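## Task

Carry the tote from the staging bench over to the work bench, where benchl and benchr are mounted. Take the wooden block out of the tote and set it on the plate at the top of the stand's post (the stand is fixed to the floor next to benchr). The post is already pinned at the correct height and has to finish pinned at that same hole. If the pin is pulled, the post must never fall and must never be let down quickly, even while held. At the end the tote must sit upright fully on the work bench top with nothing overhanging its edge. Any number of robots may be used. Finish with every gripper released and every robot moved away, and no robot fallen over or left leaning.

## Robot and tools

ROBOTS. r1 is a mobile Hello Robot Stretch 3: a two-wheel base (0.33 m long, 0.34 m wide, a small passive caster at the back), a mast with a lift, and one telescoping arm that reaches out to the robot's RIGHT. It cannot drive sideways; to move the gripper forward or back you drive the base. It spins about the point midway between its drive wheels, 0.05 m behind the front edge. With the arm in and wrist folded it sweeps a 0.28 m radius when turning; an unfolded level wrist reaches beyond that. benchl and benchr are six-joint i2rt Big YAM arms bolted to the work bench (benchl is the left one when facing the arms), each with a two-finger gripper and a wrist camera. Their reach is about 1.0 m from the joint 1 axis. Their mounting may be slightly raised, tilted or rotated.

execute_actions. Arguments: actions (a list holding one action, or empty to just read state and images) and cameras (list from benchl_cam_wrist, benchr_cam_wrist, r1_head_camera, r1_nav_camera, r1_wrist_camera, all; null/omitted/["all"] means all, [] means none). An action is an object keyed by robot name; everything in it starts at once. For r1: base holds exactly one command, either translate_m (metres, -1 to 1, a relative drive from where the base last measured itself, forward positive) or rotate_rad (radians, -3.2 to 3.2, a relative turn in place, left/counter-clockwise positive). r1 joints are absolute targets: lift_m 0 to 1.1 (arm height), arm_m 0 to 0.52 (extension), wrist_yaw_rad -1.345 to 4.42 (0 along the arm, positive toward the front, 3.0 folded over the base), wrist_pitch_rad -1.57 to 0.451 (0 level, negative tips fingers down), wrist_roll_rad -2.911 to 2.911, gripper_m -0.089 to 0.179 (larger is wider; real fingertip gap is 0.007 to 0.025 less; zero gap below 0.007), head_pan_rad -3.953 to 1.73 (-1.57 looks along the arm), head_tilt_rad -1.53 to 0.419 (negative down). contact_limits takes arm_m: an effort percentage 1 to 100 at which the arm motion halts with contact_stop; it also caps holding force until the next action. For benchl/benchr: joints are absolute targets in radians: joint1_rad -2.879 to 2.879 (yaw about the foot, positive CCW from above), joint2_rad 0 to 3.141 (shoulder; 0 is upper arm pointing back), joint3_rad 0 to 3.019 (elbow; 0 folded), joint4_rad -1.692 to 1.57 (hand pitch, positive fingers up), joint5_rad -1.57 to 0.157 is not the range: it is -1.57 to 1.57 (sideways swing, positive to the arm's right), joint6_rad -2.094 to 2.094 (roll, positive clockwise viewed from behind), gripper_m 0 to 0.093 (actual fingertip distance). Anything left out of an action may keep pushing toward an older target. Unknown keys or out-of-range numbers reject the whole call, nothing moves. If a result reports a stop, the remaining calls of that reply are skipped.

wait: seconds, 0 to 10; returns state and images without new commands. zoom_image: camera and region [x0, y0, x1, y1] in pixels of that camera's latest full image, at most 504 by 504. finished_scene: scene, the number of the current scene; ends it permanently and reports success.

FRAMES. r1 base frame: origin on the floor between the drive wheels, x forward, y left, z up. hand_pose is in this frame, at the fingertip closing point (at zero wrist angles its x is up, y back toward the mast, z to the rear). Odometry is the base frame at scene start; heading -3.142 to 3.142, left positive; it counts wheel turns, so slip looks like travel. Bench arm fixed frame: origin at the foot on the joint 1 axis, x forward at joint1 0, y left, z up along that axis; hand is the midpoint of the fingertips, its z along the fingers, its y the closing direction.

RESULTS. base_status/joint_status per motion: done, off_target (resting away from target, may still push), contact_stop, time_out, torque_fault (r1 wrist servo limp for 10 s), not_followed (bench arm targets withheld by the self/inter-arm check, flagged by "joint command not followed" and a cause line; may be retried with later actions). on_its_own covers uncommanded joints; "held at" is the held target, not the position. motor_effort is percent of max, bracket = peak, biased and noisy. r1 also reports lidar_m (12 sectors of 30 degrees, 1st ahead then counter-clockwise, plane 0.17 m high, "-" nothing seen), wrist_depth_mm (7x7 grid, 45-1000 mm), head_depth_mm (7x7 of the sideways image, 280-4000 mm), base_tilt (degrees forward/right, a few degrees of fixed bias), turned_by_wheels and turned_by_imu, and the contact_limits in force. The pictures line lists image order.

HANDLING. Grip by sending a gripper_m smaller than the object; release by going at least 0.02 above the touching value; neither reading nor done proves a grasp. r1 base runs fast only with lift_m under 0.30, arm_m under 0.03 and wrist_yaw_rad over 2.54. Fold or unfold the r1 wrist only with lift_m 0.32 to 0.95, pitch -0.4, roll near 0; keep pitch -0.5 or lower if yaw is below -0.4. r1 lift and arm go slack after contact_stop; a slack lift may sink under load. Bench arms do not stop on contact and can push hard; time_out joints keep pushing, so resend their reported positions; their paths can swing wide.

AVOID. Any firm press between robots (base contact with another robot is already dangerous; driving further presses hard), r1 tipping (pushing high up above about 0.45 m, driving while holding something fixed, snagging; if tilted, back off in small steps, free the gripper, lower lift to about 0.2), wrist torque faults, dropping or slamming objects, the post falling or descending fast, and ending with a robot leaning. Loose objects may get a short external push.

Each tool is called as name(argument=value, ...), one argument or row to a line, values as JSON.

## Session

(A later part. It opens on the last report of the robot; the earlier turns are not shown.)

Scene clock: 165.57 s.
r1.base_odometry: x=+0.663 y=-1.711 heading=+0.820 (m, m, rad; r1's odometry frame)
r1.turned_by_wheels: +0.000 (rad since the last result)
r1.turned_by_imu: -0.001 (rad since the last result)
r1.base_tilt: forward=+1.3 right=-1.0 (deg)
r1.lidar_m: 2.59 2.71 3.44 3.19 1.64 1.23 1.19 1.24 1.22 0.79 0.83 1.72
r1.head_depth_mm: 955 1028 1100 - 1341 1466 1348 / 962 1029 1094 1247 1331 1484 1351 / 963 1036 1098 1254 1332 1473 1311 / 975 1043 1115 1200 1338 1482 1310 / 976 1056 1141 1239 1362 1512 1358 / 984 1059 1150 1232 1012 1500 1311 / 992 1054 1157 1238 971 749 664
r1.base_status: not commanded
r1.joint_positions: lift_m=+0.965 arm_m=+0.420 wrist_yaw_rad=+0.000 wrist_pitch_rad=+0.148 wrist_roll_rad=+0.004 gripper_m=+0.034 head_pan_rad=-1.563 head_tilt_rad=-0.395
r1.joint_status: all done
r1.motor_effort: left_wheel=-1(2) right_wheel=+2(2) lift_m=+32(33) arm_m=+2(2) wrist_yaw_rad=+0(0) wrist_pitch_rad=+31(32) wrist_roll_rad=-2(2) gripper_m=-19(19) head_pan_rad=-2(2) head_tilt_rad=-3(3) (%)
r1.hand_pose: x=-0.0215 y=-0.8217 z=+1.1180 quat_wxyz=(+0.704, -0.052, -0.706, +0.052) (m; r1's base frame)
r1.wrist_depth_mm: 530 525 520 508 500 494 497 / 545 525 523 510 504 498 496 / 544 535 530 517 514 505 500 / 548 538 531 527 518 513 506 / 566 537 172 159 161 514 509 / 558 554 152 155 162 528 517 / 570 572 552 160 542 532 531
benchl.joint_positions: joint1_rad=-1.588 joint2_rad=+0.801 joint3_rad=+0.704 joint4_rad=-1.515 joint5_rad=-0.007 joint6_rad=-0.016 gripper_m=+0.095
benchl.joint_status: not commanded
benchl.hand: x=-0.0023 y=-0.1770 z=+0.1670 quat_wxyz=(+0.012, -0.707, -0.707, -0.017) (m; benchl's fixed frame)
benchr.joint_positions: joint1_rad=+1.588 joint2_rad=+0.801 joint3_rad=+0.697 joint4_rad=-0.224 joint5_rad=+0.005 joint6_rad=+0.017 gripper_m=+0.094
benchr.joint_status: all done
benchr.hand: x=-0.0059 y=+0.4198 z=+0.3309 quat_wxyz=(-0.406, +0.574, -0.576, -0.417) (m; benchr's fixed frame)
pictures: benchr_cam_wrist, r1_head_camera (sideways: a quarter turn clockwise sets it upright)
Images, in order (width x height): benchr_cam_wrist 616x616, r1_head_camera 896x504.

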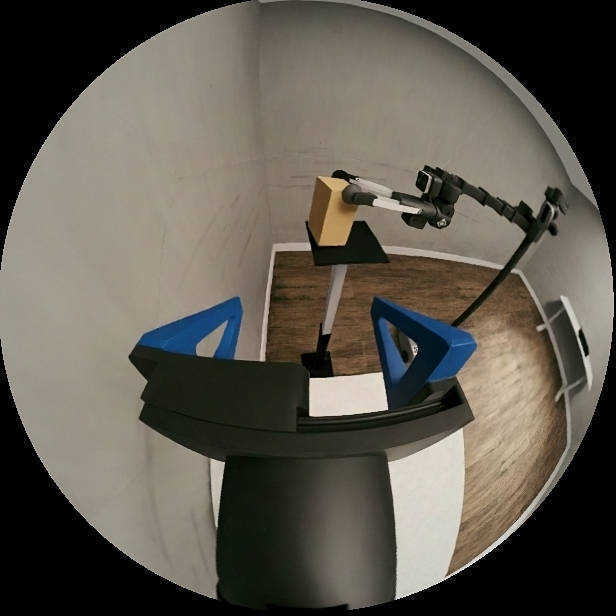

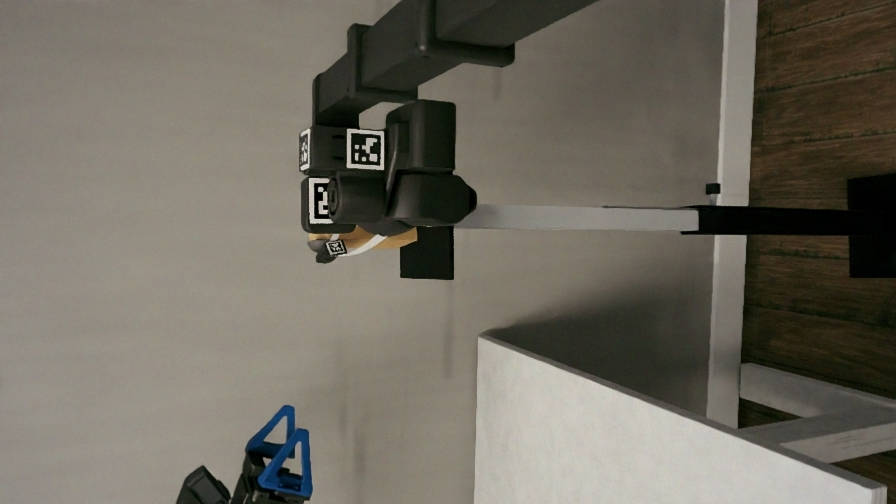

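execute_actions(
  actions=[
    {"r1":{"joints":{"arm_m":0.385}}},
  ],
  cameras=[],
)

execute_actions(
  actions=[
    {"r1":{"joints":{"lift_m":0.95}}},
  ],
  cameras=["benchr_cam_wrist"],
)

execute_actions(
  actions=[
    {"r1":{"joints":{"gripper_m":0.13}}},
  ],
  cameras=[],
)

execute_actions(
  actions=[
    {"r1":{"joints":{"arm_m":0.0}}},
  ],
  cameras=["benchr_cam_wrist"],
)

execute_actions(
  actions=[
    {"r1":{"joints":{"wrist_pitch_rad":-0.4,"wrist_yaw_rad":3.0,"lift_m":0.28,"gripper_m":0.04},"base":{"rotate_rad":1.25}}},
  ],
  cameras=[],
)

execute_actions(
  actions=[
    {"r1":{"base":{"translate_m":1.0}}},
  ],
  cameras=[],
)

execute_actions(
  actions=[
    {"r1":{"base":{"translate_m":1.0}}},
  ],
  cameras=[],
)

execute_actions(
  actions=[
    {"r1":{"base":{"translate_m":0.46}}},
  ],
  cameras=[],
)

execute_actions(
  actions=[
    {"r1":{"base":{"rotate_rad":1.89},"joints":{"lift_m":0.94,"head_tilt_rad":-0.8}}},
  ],
  cameras=[],
)

execute_actions(
  actions=[
    {"r1":{"joints":{"wrist_yaw_rad":0}}},
  ],
  cameras=[],
)

execute_actions(
  actions=[
    {"r1":{"joints":{"lift_m":1.03,"wrist_pitch_rad":-1.5,"wrist_roll_rad":1.3,"gripper_m":0.1,"arm_m":0.38}}},
  ],
  cameras=["r1_head_camera","r1_wrist_camera"],
)

Scene clock: 178.03 s.
r1.base_odometry: x=+0.663 y=-1.711 heading=+0.820 (m, m, rad; r1's odometry frame)
r1.turned_by_wheels: +0.000 (rad since the last result)
r1.turned_by_imu: -0.001 (rad since the last result)
r1.base_tilt: forward=+1.4 right=-0.9 (deg)
r1.lidar_m: 2.59 2.71 3.44 3.19 1.65 1.22 1.19 1.24 1.22 0.79 0.83 1.71
r1.head_depth_mm: 959 1026 1097 - 1347 1465 1352 / 961 1034 1103 1249 1334 1473 1348 / 966 1043 1098 - 1326 1474 1317 / 971 1047 1113 1208 1338 1487 1302 / 977 1051 1141 1239 1375 1514 1357 / 984 1058 1147 1235 1012 1509 1320 / 990 1056 1155 1236 974 751 663
r1.base_status: not commanded
r1.joint_positions: lift_m=+0.965 arm_m=+0.385 wrist_yaw_rad=+0.000 wrist_pitch_rad=+0.148 wrist_roll_rad=+0.004 gripper_m=+0.034 head_pan_rad=-1.563 head_tilt_rad=-0.395
r1.joint_status: all done
r1.motor_effort: left_wheel=-2(2) right_wheel=+2(1) lift_m=+33(33) arm_m=-2(1) wrist_yaw_rad=+0(0) wrist_pitch_rad=+32(31) wrist_roll_rad=-2(2) gripper_m=-19(19) head_pan_rad=-2(2) head_tilt_rad=-3(3) (%)
r1.hand_pose: x=-0.0215 y=-0.7872 z=+1.1180 quat_wxyz=(+0.704, -0.052, -0.706, +0.052) (m; r1's base frame)
r1.wrist_depth_mm: 563 566 560 541 533 544 523 / 582 567 564 552 543 538 536 / 576 573 568 560 550 545 534 / 582 580 569 565 562 551 533 / 590 592 173 159 161 554 541 / 599 595 151 154 163 558 551 / 613 596 591 160 420 567 562
benchl.joint_positions: joint1_rad=-1.588 joint2_rad=+0.801 joint3_rad=+0.704 joint4_rad=-1.515 joint5_rad=-0.007 joint6_rad=-0.016 gripper_m=+0.095
benchl.joint_status: not commanded
benchl.hand: x=-0.0023 y=-0.1770 z=+0.1670 quat_wxyz=(+0.012, -0.707, -0.707, -0.017) (m; benchl's fixed frame)
benchr.joint_positions: joint1_rad=+1.588 joint2_rad=+0.801 joint3_rad=+0.697 joint4_rad=-0.224 joint5_rad=+0.005 joint6_rad=+0.017 gripper_m=+0.094
benchr.joint_status: not commanded
benchr.hand: x=-0.0059 y=+0.4198 z=+0.3309 quat_wxyz=(-0.406, +0.574, -0.576, -0.417) (m; benchr's fixed frame)
pictures: none
No camera images: the call's "cameras" was empty. Leave "cameras" out to get every camera's image.

Scene clock: 178.87 s.
r1.base_odometry: x=+0.663 y=-1.711 heading=+0.820 (m, m, rad; r1's odometry frame)
r1.turned_by_wheels: +0.000 (rad since the last result)
r1.turned_by_imu: +0.000 (rad since the last result)
r1.base_tilt: forward=+1.2 right=-0.9 (deg)
r1.lidar_m: 2.60 2.71 3.44 3.18 1.65 1.22 1.19 1.24 1.22 0.79 0.83 1.71
r1.head_depth_mm: 956 1030 1106 - 1359 1458 1347 / 964 1034 1108 1251 1334 1474 1350 / 965 1041 1100 - 1329 1467 1319 / 971 1044 1112 1210 1341 1486 1303 / 972 1052 1144 1232 1365 1507 1351 / 984 1061 1147 1237 1016 1511 1314 / 988 1054 1156 1242 975 750 662
r1.base_status: not commanded
r1.joint_positions: lift_m=+0.950 arm_m=+0.385 wrist_yaw_rad=+0.000 wrist_pitch_rad=+0.187 wrist_roll_rad=+0.004 gripper_m=+0.034 head_pan_rad=-1.563 head_tilt_rad=-0.395
r1.joint_status: all done
r1.motor_effort: left_wheel=-2(2) right_wheel=+1(2) lift_m=+27(26) arm_m=-3(2) wrist_yaw_rad=+0(1) wrist_pitch_rad=+8(31) wrist_roll_rad=-2(2) gripper_m=-19(19) head_pan_rad=-2(3) head_tilt_rad=-3(2) (%)
r1.hand_pose: x=-0.0215 y=-0.7865 z=+1.1132 quat_wxyz=(+0.703, -0.066, -0.705, +0.066) (m; r1's base frame)
r1.wrist_depth_mm: 586 573 569 553 552 534 529 / 592 576 561 559 547 542 533 / 582 578 575 564 554 547 537 / 585 583 577 569 561 550 542 / 597 588 172 158 160 549 550 / 594 595 150 153 162 550 550 / 601 595 580 158 415 559 545
benchl.joint_positions: joint1_rad=-1.588 joint2_rad=+0.801 joint3_rad=+0.704 joint4_rad=-1.515 joint5_rad=-0.007 joint6_rad=-0.016 gripper_m=+0.095
benchl.joint_status: not commanded
benchl.hand: x=-0.0023 y=-0.1770 z=+0.1670 quat_wxyz=(+0.012, -0.707, -0.707, -0.017) (m; benchl's fixed frame)
benchr.joint_positions: joint1_rad=+1.588 joint2_rad=+0.801 joint3_rad=+0.697 joint4_rad=-0.224 joint5_rad=+0.005 joint6_rad=+0.017 gripper_m=+0.094
benchr.joint_status: not commanded
benchr.hand: x=-0.0059 y=+0.4198 z=+0.3309 quat_wxyz=(-0.406, +0.574, -0.576, -0.417) (m; benchr's fixed frame)
pictures: benchr_cam_wrist
Images, in order (width x height): benchr_cam_wrist 616x616.

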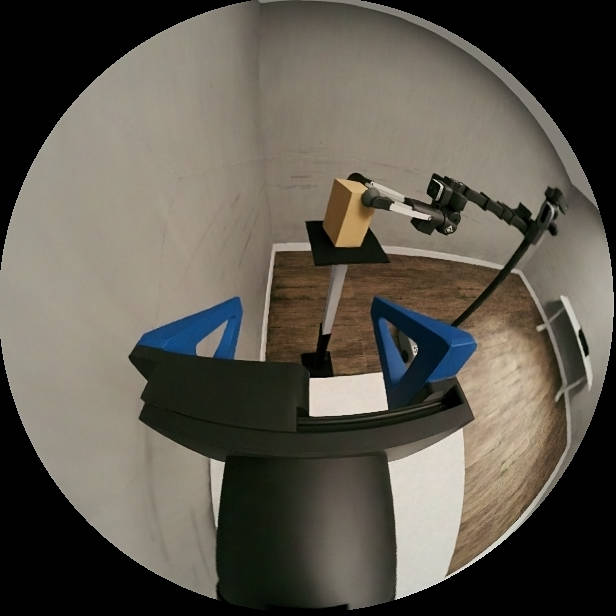

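Scene clock: 180.33 s.
r1.base_odometry: x=+0.663 y=-1.711 heading=+0.820 (m, m, rad; r1's odometry frame)
r1.turned_by_wheels: +0.000 (rad since the last result)
r1.turned_by_imu: +0.000 (rad since the last result)
r1.base_tilt: forward=+1.1 right=-1.0 (deg)
r1.lidar_m: 2.60 2.72 3.45 3.19 1.65 1.22 1.19 1.24 1.22 0.79 0.83 1.72
r1.head_depth_mm: 955 1024 1105 - 1348 1462 1346 / 962 1031 1099 1241 1337 1477 1346 / 965 1040 1099 - 1327 1464 1316 / 969 1049 1116 1224 1342 1491 1312 / 977 1051 1143 1239 1370 1510 1351 / 985 1058 1148 1240 1017 1509 1316 / 990 1053 1155 1236 976 748 663
r1.base_status: not commanded
r1.joint_positions: lift_m=+0.950 arm_m=+0.385 wrist_yaw_rad=+0.000 wrist_pitch_rad=+0.186 wrist_roll_rad=+0.004 gripper_m=+0.130 head_pan_rad=-1.563 head_tilt_rad=-0.395
r1.joint_status: all done
r1.motor_effort: left_wheel=-2(2) right_wheel=+2(2) lift_m=+29(29) arm_m=-2(3) wrist_yaw_rad=+0(0) wrist_pitch_rad=+9(9) wrist_roll_rad=-2(2) gripper_m=+0(82) head_pan_rad=-2(2) head_tilt_rad=-3(3) (%)
r1.hand_pose: x=-0.0215 y=-0.7865 z=+1.1127 quat_wxyz=(+0.703, -0.065, -0.705, +0.065) (m; r1's base frame)
r1.wrist_depth_mm: 579 569 563 557 544 545 532 / 579 584 568 558 556 541 526 / 587 574 574 568 557 549 534 / 585 579 581 577 553 554 540 / 580 585 577 170 560 549 535 / 590 - 595 170 563 - 540 / 609 584 580 170 574 565 545
benchl.joint_positions: joint1_rad=-1.588 joint2_rad=+0.801 joint3_rad=+0.704 joint4_rad=-1.515 joint5_rad=-0.007 joint6_rad=-0.016 gripper_m=+0.095
benchl.joint_status: not commanded
benchl.hand: x=-0.0023 y=-0.1770 z=+0.1670 quat_wxyz=(+0.012, -0.707, -0.707, -0.017) (m; benchl's fixed frame)
benchr.joint_positions: joint1_rad=+1.588 joint2_rad=+0.801 joint3_rad=+0.697 joint4_rad=-0.224 joint5_rad=+0.005 joint6_rad=+0.017 gripper_m=+0.094
benchr.joint_status: not commanded
benchr.hand: x=-0.0059 y=+0.4198 z=+0.3309 quat_wxyz=(-0.406, +0.574, -0.576, -0.417) (m; benchr's fixed frame)
pictures: none
No camera images: the call's "cameras" was empty. Leave "cameras" out to get every camera's image.

Scene clock: 184.37 s.
r1.base_odometry: x=+0.663 y=-1.711 heading=+0.820 (m, m, rad; r1's odometry frame)
r1.turned_by_wheels: +0.000 (rad since the last result)
r1.turned_by_imu: -0.001 (rad since the last result)
r1.base_tilt: forward=+1.4 right=-1.0 (deg)
r1.lidar_m: 2.59 2.71 3.46 3.19 1.65 1.22 1.19 1.24 1.22 0.79 0.83 1.71
r1.head_depth_mm: 955 1027 1115 1210 1332 1442 - / 961 1036 1122 1218 1330 - - / 967 1040 1099 837 1309 - - / 972 1048 1117 1189 1340 1497 1317 / 977 1051 1146 1232 1372 1518 1357 / 983 1063 1147 1234 1015 1514 1311 / 990 1058 1156 1242 976 751 664
r1.base_status: not commanded
r1.joint_positions: lift_m=+0.950 arm_m=+0.000 wrist_yaw_rad=+0.000 wrist_pitch_rad=+0.184 wrist_roll_rad=+0.004 gripper_m=+0.130 head_pan_rad=-1.563 head_tilt_rad=-0.395
r1.joint_status: all done
r1.motor_effort: left_wheel=-2(2) right_wheel=+1(1) lift_m=+29(29) arm_m=-3(1) wrist_yaw_rad=+0(0) wrist_pitch_rad=+10(10) wrist_roll_rad=-2(2) gripper_m=+0(1) head_pan_rad=-2(2) head_tilt_rad=-2(3) (%)
r1.hand_pose: x=-0.0215 y=-0.4016 z=+1.1123 quat_wxyz=(+0.703, -0.065, -0.705, +0.065) (m; r1's base frame)
r1.wrist_depth_mm: 989 967 965 965 938 926 897 / - 975 967 945 970 924 890 / 996 695 - 950 932 951 914 / - 969 974 955 937 924 930 / - - 968 577 972 938 943 / - - 973 983 947 - 957 / 716 838 964 983 958 992 930
benchl.joint_positions: joint1_rad=-1.588 joint2_rad=+0.801 joint3_rad=+0.704 joint4_rad=-1.515 joint5_rad=-0.007 joint6_rad=-0.016 gripper_m=+0.095
benchl.joint_status: not commanded
benchl.hand: x=-0.0023 y=-0.1770 z=+0.1670 quat_wxyz=(+0.012, -0.707, -0.707, -0.017) (m; benchl's fixed frame)
benchr.joint_positions: joint1_rad=+1.588 joint2_rad=+0.801 joint3_rad=+0.697 joint4_rad=-0.224 joint5_rad=+0.005 joint6_rad=+0.017 gripper_m=+0.094
benchr.joint_status: not commanded
benchr.hand: x=-0.0059 y=+0.4198 z=+0.3309 quat_wxyz=(-0.406, +0.574, -0.576, -0.417) (m; benchr's fixed frame)
pictures: benchr_cam_wrist
Images, in order (width x height): benchr_cam_wrist 616x616.

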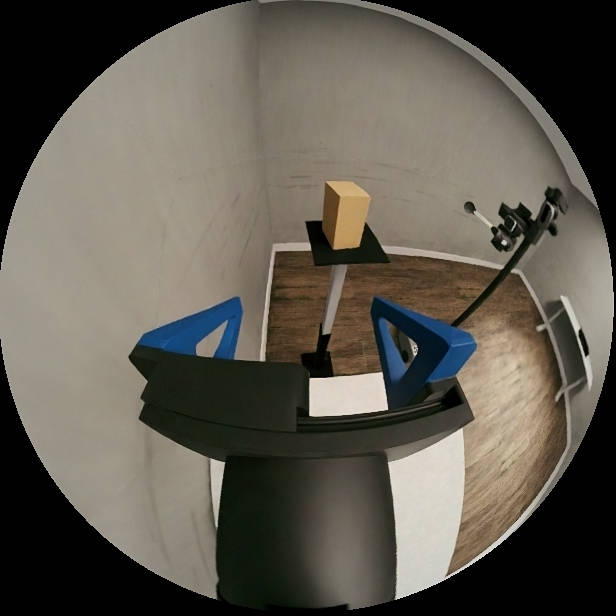

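Scene clock: 191.30 s.
r1.base_odometry: x=+0.663 y=-1.711 heading=+2.070 (m, m, rad; r1's odometry frame)
r1.turned_by_wheels: +1.250 (rad since the last result)
r1.turned_by_imu: +1.241 (rad since the last result)
r1.base_tilt: forward=+1.4 right=-1.1 (deg)
r1.lidar_m: 3.20 2.53 1.40 1.19 1.19 1.35 1.18 0.79 0.85 1.78 2.59 2.95
r1.head_depth_mm: 1874 1856 1814 1375 969 828 1347 / 2259 2360 2414 1380 1060 1656 1351 / 2295 2484 2631 1462 2008 1651 1347 / 2226 2397 2580 2738 2151 1662 1351 / 2188 2339 2536 2732 2157 1658 1359 / 2137 2285 2475 2631 2153 1660 1358 / 2080 2235 2385 2578 2149 1664 1353
r1.base_status: done
r1.joint_positions: lift_m=+0.280 arm_m=+0.000 wrist_yaw_rad=+2.997 wrist_pitch_rad=-0.413 wrist_roll_rad=+0.004 gripper_m=+0.040 head_pan_rad=-1.563 head_tilt_rad=-0.395
r1.joint_status: all done
r1.motor_effort: left_wheel=-2(5) right_wheel=+2(6) lift_m=+29(28) arm_m=-1(2) wrist_yaw_rad=+2(2) wrist_pitch_rad=+8(11) wrist_roll_rad=-2(2) gripper_m=+0(81) head_pan_rad=-2(2) head_tilt_rad=-1(3) (%)
r1.hand_pose: x=+0.0111 y=+0.0775 z=+0.2941 quat_wxyz=(+0.195, +0.702, +0.095, +0.679) (m; r1's base frame)
r1.wrist_depth_mm: 912 - - - - - - / - - - - - - - / 916 917 918 882 930 897 883 / 717 732 705 705 700 709 705 / 576 588 - 581 593 577 570 / 496 513 - - 471 485 478 / - - - - 424 422 418
benchl.joint_positions: joint1_rad=-1.588 joint2_rad=+0.801 joint3_rad=+0.704 joint4_rad=-1.515 joint5_rad=-0.007 joint6_rad=-0.016 gripper_m=+0.095
benchl.joint_status: not commanded
benchl.hand: x=-0.0023 y=-0.1770 z=+0.1670 quat_wxyz=(+0.012, -0.707, -0.707, -0.017) (m; benchl's fixed frame)
benchr.joint_positions: joint1_rad=+1.588 joint2_rad=+0.801 joint3_rad=+0.697 joint4_rad=-0.224 joint5_rad=+0.005 joint6_rad=+0.017 gripper_m=+0.094
benchr.joint_status: not commanded
benchr.hand: x=-0.0059 y=+0.4198 z=+0.3309 quat_wxyz=(-0.406, +0.574, -0.576, -0.417) (m; benchr's fixed frame)
pictures: none
No camera images: the call's "cameras" was empty. Leave "cameras" out to get every camera's image.

Scene clock: 196.43 s.
r1.base_odometry: x=+0.184 y=-0.833 heading=+2.070 (m, m, rad; r1's odometry frame)
r1.turned_by_wheels: +0.000 (rad since the last result)
r1.turned_by_imu: +0.008 (rad since the last result)
r1.base_tilt: forward=+1.2 right=-1.0 (deg)
r1.lidar_m: 2.43 2.21 1.73 1.48 1.48 1.68 1.78 1.72 2.17 2.31 2.31 2.63
r1.head_depth_mm: 2120 2321 2509 2721 2140 1655 1351 / 2079 2233 2451 2626 2146 1665 1352 / 2023 2194 2380 2584 2148 1663 1353 / 1988 2133 2313 2517 2163 1667 1352 / 1941 2078 2229 2472 2147 1659 1358 / 1877 2004 2201 2355 2160 1659 1357 / 1856 1978 2126 2332 2154 1661 1349
r1.base_status: done
r1.joint_positions: lift_m=+0.280 arm_m=+0.000 wrist_yaw_rad=+2.998 wrist_pitch_rad=-0.413 wrist_roll_rad=+0.004 gripper_m=+0.040 head_pan_rad=-1.563 head_tilt_rad=-0.395
r1.joint_status: not commanded
r1.motor_effort: left_wheel=-2(6) right_wheel=+2(9) lift_m=+30(30) arm_m=-2(3) wrist_yaw_rad=+1(1) wrist_pitch_rad=+8(8) wrist_roll_rad=-2(2) gripper_m=+0(0) head_pan_rad=-2(2) head_tilt_rad=-3(3) (%)
r1.hand_pose: x=+0.0110 y=+0.0775 z=+0.2941 quat_wxyz=(+0.195, +0.702, +0.095, +0.679) (m; r1's base frame)
r1.wrist_depth_mm: - - - - - - - / - - - - - - - / 933 941 896 921 897 919 890 / 717 706 726 700 703 704 686 / 594 593 - 574 589 574 569 / 491 512 - - 466 490 480 / - - - - 424 424 421
benchl.joint_positions: joint1_rad=-1.588 joint2_rad=+0.801 joint3_rad=+0.704 joint4_rad=-1.515 joint5_rad=-0.007 joint6_rad=-0.016 gripper_m=+0.095
benchl.joint_status: not commanded
benchl.hand: x=-0.0023 y=-0.1770 z=+0.1670 quat_wxyz=(+0.012, -0.707, -0.707, -0.017) (m; benchl's fixed frame)
benchr.joint_positions: joint1_rad=+1.588 joint2_rad=+0.801 joint3_rad=+0.697 joint4_rad=-0.224 joint5_rad=+0.005 joint6_rad=+0.017 gripper_m=+0.094
benchr.joint_status: not commanded
benchr.hand: x=-0.0059 y=+0.4198 z=+0.3309 quat_wxyz=(-0.406, +0.574, -0.576, -0.417) (m; benchr's fixed frame)
pictures: none
No camera images: the call's "cameras" was empty. Leave "cameras" out to get every camera's image.

Scene clock: 201.57 s.
r1.base_odometry: x=-0.295 y=+0.045 heading=+2.070 (m, m, rad; r1's odometry frame)
r1.turned_by_wheels: +0.000 (rad since the last result)
r1.turned_by_imu: +0.008 (rad since the last result)
r1.base_tilt: forward=+1.4 right=-0.8 (deg)
r1.lidar_m: 1.44 1.31 1.91 1.76 1.76 2.02 2.70 2.89 2.36 2.03 2.02 1.43
r1.head_depth_mm: 1869 2018 2178 2406 2158 1658 1355 / 1819 1968 2135 2337 2124 1662 1346 / 1777 1917 2069 2262 2153 1662 1353 / 1741 1872 2022 2189 2147 1651 1349 / 1698 1823 1979 2136 2152 1663 1355 / 1655 1787 1910 2087 2152 1663 1357 / 1623 1741 1884 2023 2112 1661 1359
r1.base_status: done
r1.joint_positions: lift_m=+0.280 arm_m=+0.000 wrist_yaw_rad=+2.998 wrist_pitch_rad=-0.413 wrist_roll_rad=+0.004 gripper_m=+0.040 head_pan_rad=-1.563 head_tilt_rad=-0.395
r1.joint_status: not commanded
r1.motor_effort: left_wheel=-2(5) right_wheel=+2(9) lift_m=+30(30) arm_m=-2(2) wrist_yaw_rad=+1(2) wrist_pitch_rad=+8(8) wrist_roll_rad=-2(2) gripper_m=+0(0) head_pan_rad=-2(2) head_tilt_rad=-2(2) (%)
r1.hand_pose: x=+0.0109 y=+0.0775 z=+0.2941 quat_wxyz=(+0.195, +0.702, +0.095, +0.679) (m; r1's base frame)
r1.wrist_depth_mm: - - - - - - - / - - - - - - - / 919 895 901 923 913 893 890 / 719 723 708 720 710 707 698 / 580 586 - 573 587 575 570 / 489 505 - - 464 485 482 / - - - - 428 422 424
benchl.joint_positions: joint1_rad=-1.588 joint2_rad=+0.801 joint3_rad=+0.704 joint4_rad=-1.515 joint5_rad=-0.007 joint6_rad=-0.016 gripper_m=+0.095
benchl.joint_status: not commanded
benchl.hand: x=-0.0023 y=-0.1770 z=+0.1670 quat_wxyz=(+0.012, -0.707, -0.707, -0.017) (m; benchl's fixed frame)
benchr.joint_positions: joint1_rad=+1.588 joint2_rad=+0.801 joint3_rad=+0.697 joint4_rad=-0.224 joint5_rad=+0.005 joint6_rad=+0.017 gripper_m=+0.094
benchr.joint_status: not commanded
benchr.hand: x=-0.0059 y=+0.4198 z=+0.3309 quat_wxyz=(-0.406, +0.574, -0.576, -0.417) (m; benchr's fixed frame)
pictures: none
No camera images: the call's "cameras" was empty. Leave "cameras" out to get every camera's image.

Scene clock: 205.03 s.
r1.base_odometry: x=-0.515 y=+0.449 heading=+2.070 (m, m, rad; r1's odometry frame)
r1.turned_by_wheels: +0.000 (rad since the last result)
r1.turned_by_imu: +0.004 (rad since the last result)
r1.base_tilt: forward=+1.3 right=-1.1 (deg)
r1.lidar_m: 1.22 1.21 0.98 1.88 1.88 2.17 3.17 3.28 2.21 1.90 1.90 0.99
r1.head_depth_mm: 1746 1877 2063 2258 2153 1658 1352 / 1707 1839 2000 2192 2155 1657 1348 / 1664 1778 1948 2120 2140 1666 1350 / 1625 1739 1897 2062 2151 1652 1354 / 1585 1699 1841 1996 2108 1657 1353 / 1545 1667 1799 1946 2074 1658 1350 / 1530 1631 1762 1902 2015 1674 1353
r1.base_status: done
r1.joint_positions: lift_m=+0.280 arm_m=+0.000 wrist_yaw_rad=+2.998 wrist_pitch_rad=-0.413 wrist_roll_rad=+0.004 gripper_m=+0.040 head_pan_rad=-1.563 head_tilt_rad=-0.395
r1.joint_status: not commanded
r1.motor_effort: left_wheel=-2(7) right_wheel=+2(9) lift_m=+29(30) arm_m=-2(2) wrist_yaw_rad=+1(1) wrist_pitch_rad=+8(8) wrist_roll_rad=-2(2) gripper_m=+0(0) head_pan_rad=-2(3) head_tilt_rad=-2(3) (%)
r1.hand_pose: x=+0.0109 y=+0.0775 z=+0.2941 quat_wxyz=(+0.195, +0.702, +0.095, +0.679) (m; r1's base frame)
r1.wrist_depth_mm: - - - - - - - / - - - - - - - / 910 912 908 913 880 897 878 / 716 714 712 709 695 687 686 / 585 591 - 581 593 568 577 / 496 507 - - 462 487 483 / - - - - 422 425 425
benchl.joint_positions: joint1_rad=-1.588 joint2_rad=+0.801 joint3_rad=+0.704 joint4_rad=-1.515 joint5_rad=-0.007 joint6_rad=-0.016 gripper_m=+0.095
benchl.joint_status: not commanded
benchl.hand: x=-0.0023 y=-0.1770 z=+0.1670 quat_wxyz=(+0.012, -0.707, -0.707, -0.017) (m; benchl's fixed frame)
benchr.joint_positions: joint1_rad=+1.588 joint2_rad=+0.801 joint3_rad=+0.697 joint4_rad=-0.224 joint5_rad=+0.005 joint6_rad=+0.017 gripper_m=+0.094
benchr.joint_status: not commanded
benchr.hand: x=-0.0059 y=+0.4198 z=+0.3309 quat_wxyz=(-0.406, +0.574, -0.576, -0.417) (m; benchr's fixed frame)
pictures: none
No camera images: the call's "cameras" was empty. Leave "cameras" out to get every camera's image.

Scene clock: 211.87 s.
r1.base_odometry: x=-0.515 y=+0.449 heading=-2.323 (m, m, rad; r1's odometry frame)
r1.turned_by_wheels: +1.890 (rad since the last result)
r1.turned_by_imu: +1.876 (rad since the last result)
r1.base_tilt: forward=+1.2 right=-1.1 (deg)
r1.lidar_m: 1.88 1.99 2.83 3.18 2.56 1.95 1.90 1.63 0.99 1.22 0.98 1.83
r1.head_depth_mm: 1018 1120 869 - - 1229 1119 / 1023 1129 868 723 - 1239 1118 / 1036 1142 865 716 - - - / 1048 1147 854 709 - 1241 1161 / 1053 1145 904 768 - 1250 1127 / 1068 1154 933 767 1440 1271 1126 / 1077 1158 939 769 1411 1276 1121
r1.base_status: done
r1.joint_positions: lift_m=+0.940 arm_m=+0.000 wrist_yaw_rad=+2.998 wrist_pitch_rad=-0.414 wrist_roll_rad=+0.004 gripper_m=+0.040 head_pan_rad=-1.563 head_tilt_rad=-0.790
r1.joint_status: all done
r1.motor_effort: left_wheel=-2(8) right_wheel=+2(7) lift_m=+50(51) arm_m=-2(2) wrist_yaw_rad=+1(1) wrist_pitch_rad=+8(8) wrist_roll_rad=-2(2) gripper_m=+0(0) head_pan_rad=-2(3) head_tilt_rad=-6(35) (%)
r1.hand_pose: x=+0.0109 y=+0.0774 z=+0.9533 quat_wxyz=(+0.195, +0.702, +0.095, +0.679) (m; r1's base frame)
r1.wrist_depth_mm: - - - - - - - / - - - - - - - / - - - - - - - / - - - - - - - / - - - - - - - / - - - - - - - / - - - - - - -
benchl.joint_positions: joint1_rad=-1.588 joint2_rad=+0.801 joint3_rad=+0.704 joint4_rad=-1.515 joint5_rad=-0.007 joint6_rad=-0.016 gripper_m=+0.095
benchl.joint_status: not commanded
benchl.hand: x=-0.0023 y=-0.1770 z=+0.1670 quat_wxyz=(+0.012, -0.707, -0.707, -0.017) (m; benchl's fixed frame)
benchr.joint_positions: joint1_rad=+1.588 joint2_rad=+0.801 joint3_rad=+0.697 joint4_rad=-0.224 joint5_rad=+0.005 joint6_rad=+0.017 gripper_m=+0.094
benchr.joint_status: not commanded
benchr.hand: x=-0.0059 y=+0.4198 z=+0.3309 quat_wxyz=(-0.406, +0.574, -0.576, -0.417) (m; benchr's fixed frame)
pictures: none
No camera images: the call's "cameras" was empty. Leave "cameras" out to get every camera's image.

Scene clock: 214.37 s.
r1.base_odometry: x=-0.515 y=+0.449 heading=-2.323 (m, m, rad; r1's odometry frame)
r1.turned_by_wheels: +0.000 (rad since the last result)
r1.turned_by_imu: +0.000 (rad since the last result)
r1.base_tilt: forward=+1.2 right=-1.1 (deg)
r1.lidar_m: 1.88 1.99 2.83 3.17 2.57 1.94 1.90 1.65 0.99 1.22 0.98 1.82
r1.head_depth_mm: 1021 1123 868 - - - 1081 / 1030 1130 867 731 - - 1100 / 1035 1143 865 - - - 1103 / 1045 1156 855 708 1400 1269 1116 / 1054 1155 904 744 1406 1269 1128 / 1060 1157 937 766 1434 1274 1129 / 1076 1160 937 768 1402 1275 1127
r1.base_status: not commanded
r1.joint_positions: lift_m=+0.940 arm_m=+0.000 wrist_yaw_rad=+0.003 wrist_pitch_rad=-0.414 wrist_roll_rad=+0.004 gripper_m=+0.040 head_pan_rad=-1.563 head_tilt_rad=-0.790
r1.joint_status: all done
r1.motor_effort: left_wheel=-2(2) right_wheel=+2(2) lift_m=+51(50) arm_m=-2(2) wrist_yaw_rad=-2(3) wrist_pitch_rad=+8(8) wrist_roll_rad=-2(2) gripper_m=+0(0) head_pan_rad=-3(3) head_tilt_rad=-5(5) (%)
r1.hand_pose: x=-0.0208 y=-0.3702 z=+0.9533 quat_wxyz=(+0.691, +0.146, -0.693, -0.145) (m; r1's base frame)
r1.wrist_depth_mm: 964 952 948 924 891 874 842 / - - - 976 965 928 905 / 826 770 787 593 606 712 760 / 605 613 581 580 584 531 594 / 502 493 498 485 411 426 482 / 418 420 405 400 396 414 411 / - - 384 370 366 359 357
benchl.joint_positions: joint1_rad=-1.588 joint2_rad=+0.801 joint3_rad=+0.704 joint4_rad=-1.515 joint5_rad=-0.007 joint6_rad=-0.016 gripper_m=+0.095
benchl.joint_status: not commanded
benchl.hand: x=-0.0023 y=-0.1770 z=+0.1670 quat_wxyz=(+0.012, -0.707, -0.707, -0.017) (m; benchl's fixed frame)
benchr.joint_positions: joint1_rad=+1.588 joint2_rad=+0.801 joint3_rad=+0.697 joint4_rad=-0.224 joint5_rad=+0.005 joint6_rad=+0.017 gripper_m=+0.094
benchr.joint_status: not commanded
benchr.hand: x=-0.0059 y=+0.4198 z=+0.3309 quat_wxyz=(-0.406, +0.574, -0.576, -0.417) (m; benchr's fixed frame)
pictures: none
No camera images: the call's "cameras" was empty. Leave "cameras" out to get every camera's image.

Scene clock: 218.37 s.
r1.base_odometry: x=-0.515 y=+0.449 heading=-2.323 (m, m, rad; r1's odometry frame)
r1.turned_by_wheels: +0.000 (rad since the last result)
r1.turned_by_imu: -0.001 (rad since the last result)
r1.base_tilt: forward=+1.2 right=-1.1 (deg)
r1.lidar_m: 1.88 1.99 2.84 3.15 2.56 1.95 1.90 1.64 0.99 1.22 0.98 1.82
r1.head_depth_mm: 1035 1118 863 722 1371 1262 1119 / 1064 1119 868 724 1369 1266 1123 / - - 867 708 1402 1268 1117 / 1044 1147 853 709 1401 1274 1125 / 1059 1153 907 745 1406 1273 1124 / 1062 1151 934 769 1432 1279 1126 / 1075 1162 936 770 1405 1268 1126
r1.base_status: not commanded
r1.joint_positions: lift_m=+1.030 arm_m=+0.380 wrist_yaw_rad=+0.001 wrist_pitch_rad=-1.494 wrist_roll_rad=+1.296 gripper_m=+0.100 head_pan_rad=-1.563 head_tilt_rad=-0.790
r1.joint_status: all done
r1.motor_effort: left_wheel=-2(2) right_wheel=+1(2) lift_m=+50(54) arm_m=+2(0) wrist_yaw_rad=+0(3) wrist_pitch_rad=-4(8) wrist_roll_rad=+2(4) gripper_m=+1(79) head_pan_rad=-3(3) head_tilt_rad=-5(6) (%)
r1.hand_pose: x=-0.0216 y=-0.5201 z=+0.9110 quat_wxyz=(+0.101, +0.093, -0.727, -0.673) (m; r1's base frame)
r1.wrist_depth_mm: 271 331 329 325 312 967 956 / 316 341 343 333 325 - 976 / 371 351 351 343 332 - 998 / 385 355 363 351 349 - - / 402 321 360 357 362 - - / 417 409 394 287 - - - / 437 423 411 398 - - -
benchl.joint_positions: joint1_rad=-1.588 joint2_rad=+0.801 joint3_rad=+0.704 joint4_rad=-1.515 joint5_rad=-0.007 joint6_rad=-0.016 gripper_m=+0.095
benchl.joint_status: not commanded
benchl.hand: x=-0.0023 y=-0.1770 z=+0.1670 quat_wxyz=(+0.012, -0.707, -0.707, -0.017) (m; benchl's fixed frame)
benchr.joint_positions: joint1_rad=+1.588 joint2_rad=+0.801 joint3_rad=+0.697 joint4_rad=-0.224 joint5_rad=+0.005 joint6_rad=+0.017 gripper_m=+0.094
benchr.joint_status: not commanded
benchr.hand: x=-0.0059 y=+0.4198 z=+0.3309 quat_wxyz=(-0.406, +0.574, -0.576, -0.417) (m; benchr's fixed frame)
pictures: r1_head_camera (sideways: a quarter turn clockwise sets it upright), r1_wrist_camera
Images, in order (width x height): r1_head_camera 896x504, r1_wrist_camera 644x364.

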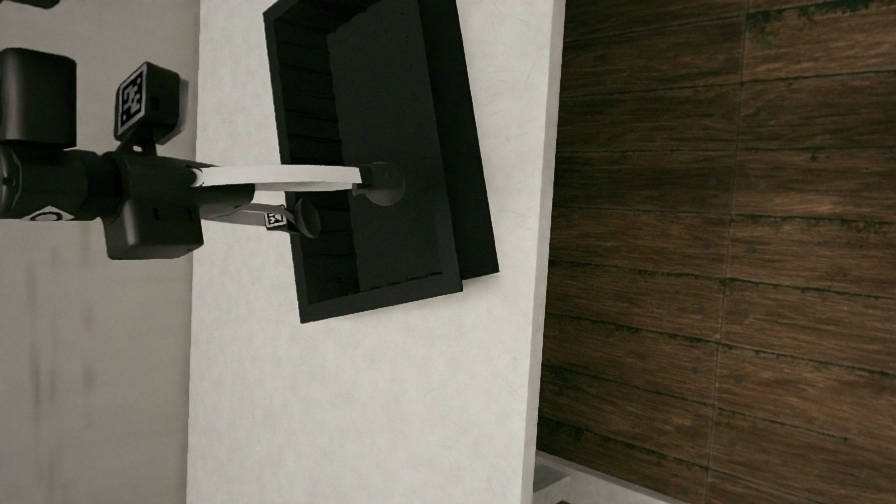

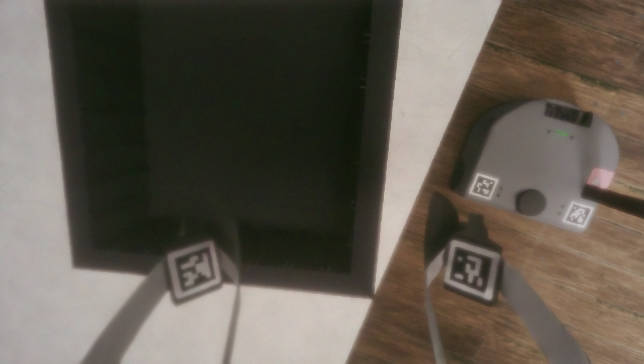

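execute_actions(
  actions=[
    {"r1":{"base":{"translate_m":-0.105},"joints":{"wrist_roll_rad":1.36,"arm_m":0.375,"lift_m":0.97}}},
  ],
  cameras=["r1_head_camera","r1_wrist_camera"],
)

execute_actions(
  actions=[
    {"r1":{"joints":{"lift_m":0.915}}},
  ],
  cameras=["r1_wrist_camera"],
)

execute_actions(
  actions=[
    {"r1":{"joints":{"gripper_m":-0.035}}},
  ],
  cameras=[],
)

execute_actions(
  actions=[
    {"r1":{"joints":{"lift_m":1.09}}},
  ],
  cameras=["r1_head_camera","r1_nav_camera"],
)

Scene clock: 227.87 s.
r1.base_odometry: x=-0.443 y=+0.526 heading=-2.323 (m, m, rad; r1's odometry frame)
r1.turned_by_wheels: +0.000 (rad since the last result)
r1.turned_by_imu: -0.002 (rad since the last result)
r1.base_tilt: forward=+1.2 right=-0.9 (deg)
r1.lidar_m: 1.99 2.10 2.98 3.27 2.41 1.84 1.79 1.63 0.93 1.21 1.05 1.81
r1.head_depth_mm: - 1093 922 732 1365 1266 1117 / - - 859 722 1372 1268 1122 / - - 868 726 1368 1264 1122 / 1039 1149 852 712 1400 1273 1123 / 1049 1148 861 710 1405 1272 1123 / 1058 1155 880 730 1408 1268 1118 / 1066 1160 942 767 1442 1279 1127
r1.base_status: done
r1.joint_positions: lift_m=+0.970 arm_m=+0.375 wrist_yaw_rad=+0.001 wrist_pitch_rad=-1.494 wrist_roll_rad=+1.355 gripper_m=+0.100 head_pan_rad=-1.563 head_tilt_rad=-0.790
r1.joint_status: all done
r1.motor_effort: left_wheel=-2(5) right_wheel=+2(4) lift_m=+29(47) arm_m=-2(3) wrist_yaw_rad=-1(1) wrist_pitch_rad=-4(4) wrist_roll_rad=+2(2) gripper_m=+1(1) head_pan_rad=-2(2) head_tilt_rad=-6(5) (%)
r1.hand_pose: x=-0.0216 y=-0.5156 z=+0.8517 quat_wxyz=(+0.080, +0.073, -0.729, -0.676) (m; r1's base frame)
r1.wrist_depth_mm: 283 280 272 264 262 875 891 / 290 289 281 269 270 919 899 / 289 298 291 279 279 - - / 291 307 302 290 288 - - / 291 321 311 301 298 - - / 292 331 321 309 - - - / 290 336 332 322 - - -
benchl.joint_positions: joint1_rad=-1.588 joint2_rad=+0.801 joint3_rad=+0.704 joint4_rad=-1.515 joint5_rad=-0.007 joint6_rad=-0.016 gripper_m=+0.095
benchl.joint_status: not commanded
benchl.hand: x=-0.0023 y=-0.1770 z=+0.1670 quat_wxyz=(+0.012, -0.707, -0.707, -0.017) (m; benchl's fixed frame)
benchr.joint_positions: joint1_rad=+1.588 joint2_rad=+0.801 joint3_rad=+0.697 joint4_rad=-0.224 joint5_rad=+0.005 joint6_rad=+0.017 gripper_m=+0.094
benchr.joint_status: not commanded
benchr.hand: x=-0.0059 y=+0.4198 z=+0.3309 quat_wxyz=(-0.406, +0.574, -0.576, -0.417) (m; benchr's fixed frame)
pictures: r1_head_camera (sideways: a quarter turn clockwise sets it upright), r1_wrist_camera
Images, in order (width x height): r1_head_camera 896x504, r1_wrist_camera 644x364.

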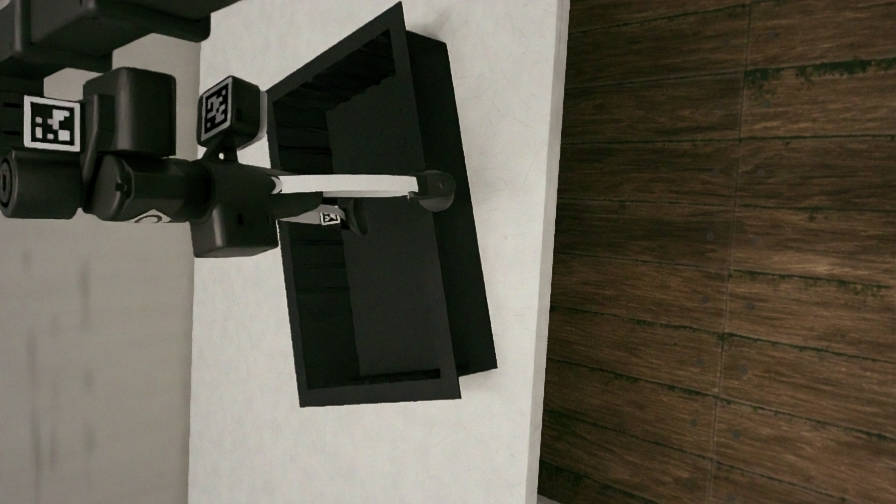

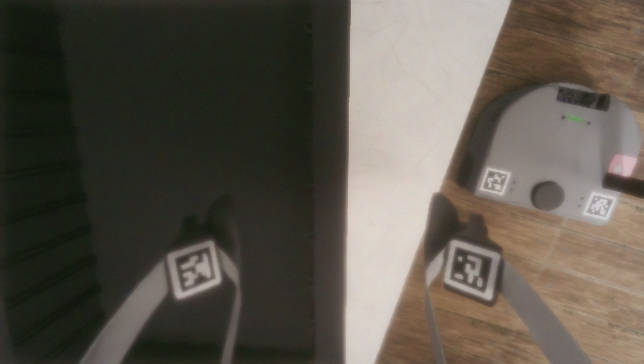

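Scene clock: 229.20 s.
r1.base_odometry: x=-0.443 y=+0.526 heading=-2.323 (m, m, rad; r1's odometry frame)
r1.turned_by_wheels: +0.000 (rad since the last result)
r1.turned_by_imu: +0.000 (rad since the last result)
r1.base_tilt: forward=+1.3 right=-1.1 (deg)
r1.lidar_m: 1.99 2.10 2.99 3.26 2.41 1.84 1.80 1.63 0.93 1.21 1.04 1.81
r1.head_depth_mm: 994 - 767 721 1371 1262 1118 / 988 - 843 723 1365 1267 1116 / 1015 - 871 707 1376 1267 1121 / 1046 1146 874 711 1400 1269 1124 / 1052 1150 858 710 1400 1271 1124 / 1060 1156 882 728 1413 1277 1127 / 1070 1156 937 767 1440 1279 1123
r1.base_status: not commanded
r1.joint_positions: lift_m=+0.915 arm_m=+0.375 wrist_yaw_rad=+0.001 wrist_pitch_rad=-1.494 wrist_roll_rad=+1.355 gripper_m=+0.100 head_pan_rad=-1.563 head_tilt_rad=-0.790
r1.joint_status: all done
r1.motor_effort: left_wheel=-1(1) right_wheel=+2(1) lift_m=+29(30) arm_m=-3(3) wrist_yaw_rad=-1(1) wrist_pitch_rad=-4(4) wrist_roll_rad=+2(2) gripper_m=+1(1) head_pan_rad=-3(2) head_tilt_rad=-5(5) (%)
r1.hand_pose: x=-0.0216 y=-0.5156 z=+0.7967 quat_wxyz=(+0.080, +0.073, -0.729, -0.676) (m; r1's base frame)
r1.wrist_depth_mm: 229 224 219 133 211 207 842 / 238 232 226 139 217 215 881 / 247 241 233 226 224 221 - / 254 248 242 233 232 - - / 266 258 249 239 240 970 973 / 275 267 259 164 250 - 994 / 280 278 271 255 - - -
benchl.joint_positions: joint1_rad=-1.588 joint2_rad=+0.801 joint3_rad=+0.704 joint4_rad=-1.515 joint5_rad=-0.007 joint6_rad=-0.016 gripper_m=+0.095
benchl.joint_status: not commanded
benchl.hand: x=-0.0023 y=-0.1770 z=+0.1670 quat_wxyz=(+0.012, -0.707, -0.707, -0.017) (m; benchl's fixed frame)
benchr.joint_positions: joint1_rad=+1.588 joint2_rad=+0.801 joint3_rad=+0.697 joint4_rad=-0.224 joint5_rad=+0.005 joint6_rad=+0.017 gripper_m=+0.094
benchr.joint_status: not commanded
benchr.hand: x=-0.0059 y=+0.4198 z=+0.3309 quat_wxyz=(-0.406, +0.574, -0.576, -0.417) (m; benchr's fixed frame)
pictures: r1_wrist_camera
Images, in order (width x height): r1_wrist_camera 644x364.

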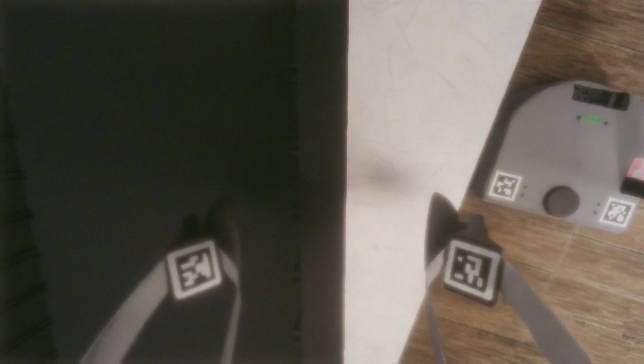

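Scene clock: 231.03 s.
r1.base_odometry: x=-0.443 y=+0.526 heading=-2.323 (m, m, rad; r1's odometry frame)
r1.turned_by_wheels: +0.000 (rad since the last result)
r1.turned_by_imu: +0.000 (rad since the last result)
r1.base_tilt: forward=+1.2 right=-1.1 (deg)
r1.lidar_m: 1.98 2.09 2.98 3.26 2.42 1.84 1.79 1.64 0.93 1.21 1.04 1.81
r1.head_depth_mm: 998 - 768 721 1365 1270 1123 / 988 - 841 724 1369 1266 1119 / 1012 - 870 718 1370 1275 1120 / 1040 1141 869 707 1407 1274 1123 / 1049 1154 853 709 1406 1268 1121 / 1058 1150 877 729 1410 1276 1125 / 1066 1155 935 769 1438 1278 1125
r1.base_status: not commanded
r1.joint_positions: lift_m=+0.915 arm_m=+0.375 wrist_yaw_rad=+0.001 wrist_pitch_rad=-1.491 wrist_roll_rad=+1.356 gripper_m=-0.034 head_pan_rad=-1.563 head_tilt_rad=-0.790
r1.joint_status: all done
r1.motor_effort: left_wheel=-1(1) right_wheel=+1(1) lift_m=+31(31) arm_m=-2(2) wrist_yaw_rad=-1(1) wrist_pitch_rad=-6(7) wrist_roll_rad=+2(2) gripper_m=-23(93) head_pan_rad=-2(3) head_tilt_rad=-5(5) (%)
r1.hand_pose: x=-0.0216 y=-0.5165 z=+0.7966 quat_wxyz=(+0.080, +0.073, -0.730, -0.675) (m; r1's base frame)
r1.wrist_depth_mm: 229 223 218 129 211 206 836 / 238 231 223 134 217 216 877 / 246 240 232 138 222 220 - / 254 248 238 230 230 - - / 263 257 249 146 238 945 946 / 271 267 257 158 252 - 985 / 282 277 266 158 - - -
benchl.joint_positions: joint1_rad=-1.588 joint2_rad=+0.801 joint3_rad=+0.704 joint4_rad=-1.515 joint5_rad=-0.007 joint6_rad=-0.016 gripper_m=+0.095
benchl.joint_status: not commanded
benchl.hand: x=-0.0023 y=-0.1770 z=+0.1670 quat_wxyz=(+0.012, -0.707, -0.707, -0.017) (m; benchl's fixed frame)
benchr.joint_positions: joint1_rad=+1.588 joint2_rad=+0.801 joint3_rad=+0.697 joint4_rad=-0.224 joint5_rad=+0.005 joint6_rad=+0.017 gripper_m=+0.094
benchr.joint_status: not commanded
benchr.hand: x=-0.0059 y=+0.4198 z=+0.3309 quat_wxyz=(-0.406, +0.574, -0.576, -0.417) (m; benchr's fixed frame)
pictures: none
No camera images: the call's "cameras" was empty. Leave "cameras" out to get every camera's image.

Scene clock: 233.47 s.
r1.base_odometry: x=-0.443 y=+0.526 heading=-2.323 (m, m, rad; r1's odometry frame)
r1.turned_by_wheels: +0.000 (rad since the last result)
r1.turned_by_imu: +0.000 (rad since the last result)
r1.base_tilt: forward=+1.4 right=-1.1 (deg)
r1.lidar_m: 1.98 2.10 2.99 3.21 2.43 1.84 1.80 1.64 0.93 1.21 1.04 1.82
r1.head_depth_mm: 1008 1117 574 758 1371 1268 1118 / 1054 1130 567 741 1370 1269 1118 / - 1140 559 725 1374 1269 1121 / 1066 1150 552 726 1399 1273 1121 / 1051 1152 546 709 1406 1272 1127 / 1057 1154 855 730 1404 1282 1121 / 1065 1159 939 766 1439 1277 1128
r1.base_status: not commanded
r1.joint_positions: lift_m=+1.090 arm_m=+0.375 wrist_yaw_rad=+0.001 wrist_pitch_rad=-1.490 wrist_roll_rad=+1.356 gripper_m=-0.029 head_pan_rad=-1.563 head_tilt_rad=-0.790
r1.joint_status: all done
r1.on_its_own: gripper_m is held at -0.029, not at your -0.035, by its stall guard, which is not easing now
r1.motor_effort: left_wheel=-1(1) right_wheel=+1(1) lift_m=+53(54) arm_m=-2(2) wrist_yaw_rad=-1(0) wrist_pitch_rad=-6(6) wrist_roll_rad=+2(2) gripper_m=-16(22) head_pan_rad=-2(2) head_tilt_rad=-5(6) (%)
r1.hand_pose: x=-0.0216 y=-0.5165 z=+0.9709 quat_wxyz=(+0.080, +0.073, -0.730, -0.674) (m; r1's base frame)
r1.wrist_depth_mm: 419 403 359 165 189 - 990 / 429 414 375 169 196 - - / 444 428 383 180 202 - - / 457 448 399 184 208 - - / 476 463 416 - - - - / 500 480 436 201 - - - / 514 501 374 208 232 - -
benchl.joint_positions: joint1_rad=-1.588 joint2_rad=+0.801 joint3_rad=+0.704 joint4_rad=-1.515 joint5_rad=-0.007 joint6_rad=-0.016 gripper_m=+0.095
benchl.joint_status: not commanded
benchl.hand: x=-0.0023 y=-0.1770 z=+0.1670 quat_wxyz=(+0.012, -0.707, -0.707, -0.017) (m; benchl's fixed frame)
benchr.joint_positions: joint1_rad=+1.588 joint2_rad=+0.801 joint3_rad=+0.697 joint4_rad=-0.224 joint5_rad=+0.005 joint6_rad=+0.017 gripper_m=+0.094
benchr.joint_status: not commanded
benchr.hand: x=-0.0059 y=+0.4198 z=+0.3309 quat_wxyz=(-0.406, +0.574, -0.576, -0.417) (m; benchr's fixed frame)
pictures: r1_head_camera (sideways: a quarter turn clockwise sets it upright), r1_nav_camera (sideways: a quarter turn counterclockwise sets it upright)
Images, in order (width x height): r1_head_camera 896x504, r1_nav_camera 672x504.

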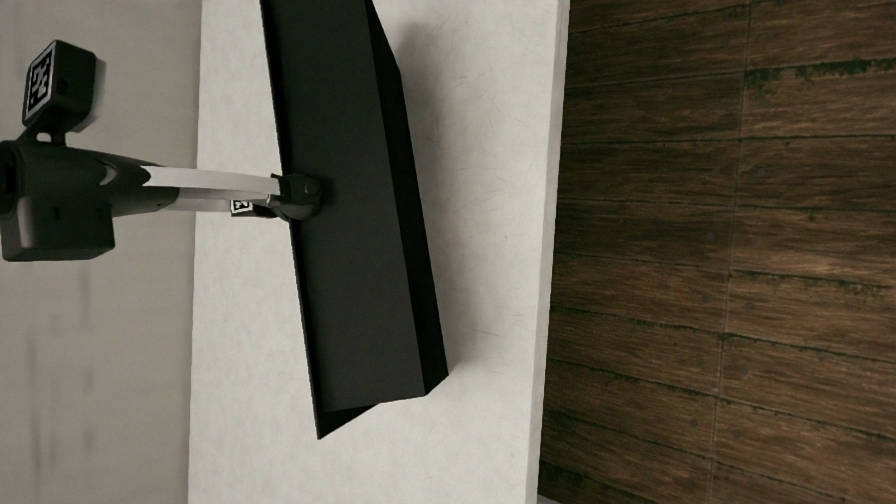

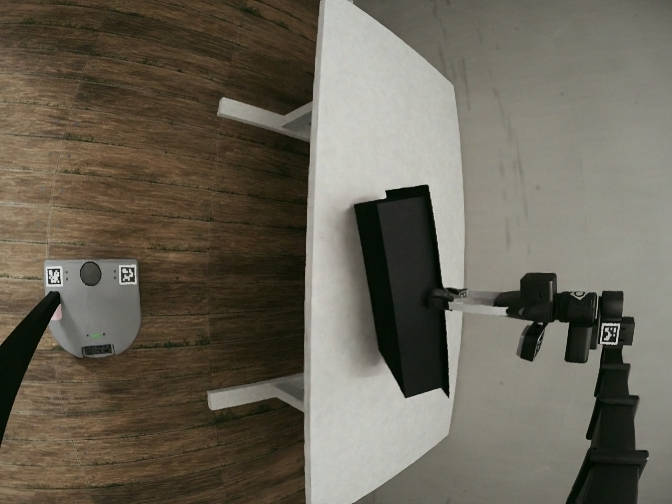

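execute_actions(
  actions=[
    {"r1":{"joints":{"wrist_pitch_rad":-0.7,"arm_m":0.25,"gripper_m":-0.04,"head_tilt_rad":-0.5}}},
  ],
  cameras=["r1_head_camera","r1_nav_camera","r1_wrist_camera"],
)

Scene clock: 238.20 s.
r1.base_odometry: x=-0.443 y=+0.526 heading=-2.323 (m, m, rad; r1's odometry frame)
r1.turned_by_wheels: +0.000 (rad since the last result)
r1.turned_by_imu: -0.001 (rad since the last result)
r1.base_tilt: forward=+1.3 right=-1.1 (deg)
r1.lidar_m: 1.99 2.09 2.98 3.25 2.42 1.84 1.80 1.64 0.92 1.21 1.04 1.82
r1.head_depth_mm: - 1038 1185 1008 837 672 1230 / - - 1184 734 808 674 1226 / 969 - - 708 793 674 1258 / 992 1087 1213 685 775 674 1259 / 1003 1096 1213 671 759 676 1255 / 1011 1110 1227 774 814 695 1257 / 1021 1119 1246 1111 842 697 1253
r1.base_status: not commanded
r1.joint_positions: lift_m=+1.090 arm_m=+0.250 wrist_yaw_rad=+0.001 wrist_pitch_rad=-0.715 wrist_roll_rad=+1.358 gripper_m=-0.039 head_pan_rad=-1.563 head_tilt_rad=-0.507
r1.joint_status: all done
r1.motor_effort: left_wheel=-1(2) right_wheel=+1(2) lift_m=+46(53) arm_m=-3(4) wrist_yaw_rad=-1(1) wrist_pitch_rad=+10(26) wrist_roll_rad=+1(2) gripper_m=-14(66) head_pan_rad=-2(2) head_tilt_rad=+4(33) (%)
r1.hand_pose: x=-0.0213 y=-0.5727 z=+1.0421 quat_wxyz=(+0.100, +0.038, -0.931, -0.348) (m; r1's base frame)
r1.wrist_depth_mm: 549 609 715 292 344 409 337 / 566 648 747 292 341 404 338 / 591 693 803 288 341 404 336 / 620 718 829 289 341 400 333 / 658 755 878 - 373 402 334 / 684 803 948 285 411 404 335 / 733 860 918 286 311 398 333
benchl.joint_positions: joint1_rad=-1.588 joint2_rad=+0.801 joint3_rad=+0.704 joint4_rad=-1.515 joint5_rad=-0.007 joint6_rad=-0.016 gripper_m=+0.095
benchl.joint_status: not commanded
benchl.hand: x=-0.0023 y=-0.1770 z=+0.1670 quat_wxyz=(+0.012, -0.707, -0.707, -0.017) (m; benchl's fixed frame)
benchr.joint_positions: joint1_rad=+1.588 joint2_rad=+0.801 joint3_rad=+0.697 joint4_rad=-0.224 joint5_rad=+0.005 joint6_rad=+0.017 gripper_m=+0.094
benchr.joint_status: not commanded
benchr.hand: x=-0.0059 y=+0.4198 z=+0.3309 quat_wxyz=(-0.406, +0.574, -0.576, -0.417) (m; benchr's fixed frame)
pictures: r1_head_camera (sideways: a quarter turn clockwise sets it upright), r1_nav_camera (sideways: a quarter turn counterclockwise sets it upright), r1_wrist_camera
Images, in order (width x height): r1_head_camera 896x504, r1_nav_camera 672x504, r1_wrist_camera 644x364.

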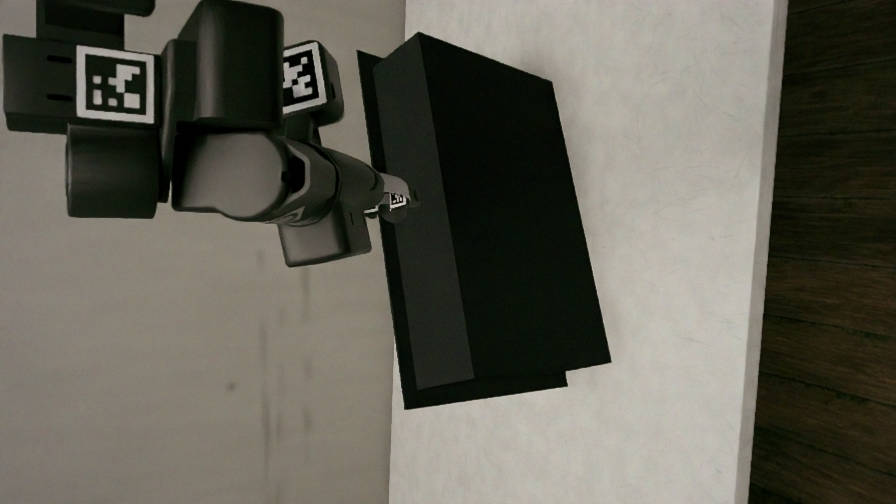

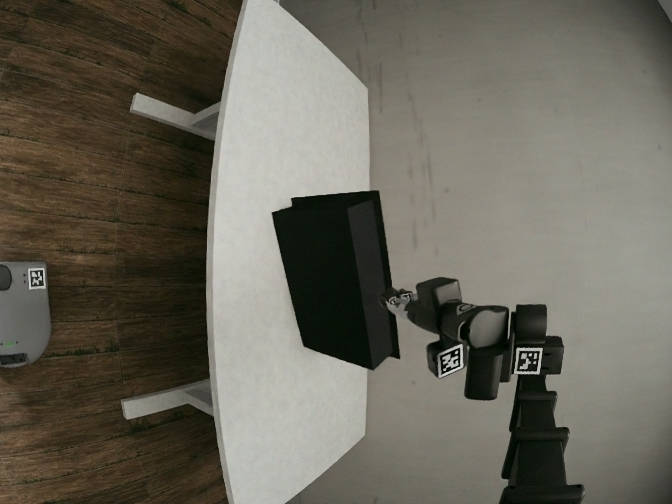

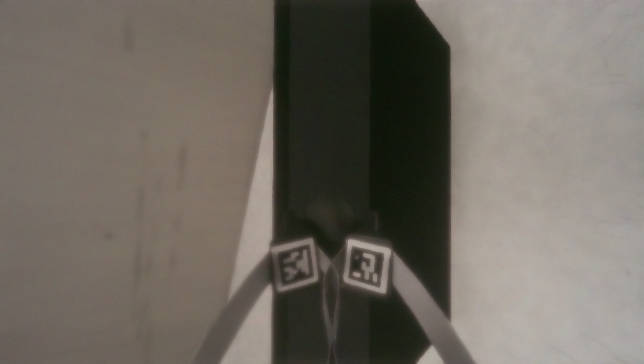

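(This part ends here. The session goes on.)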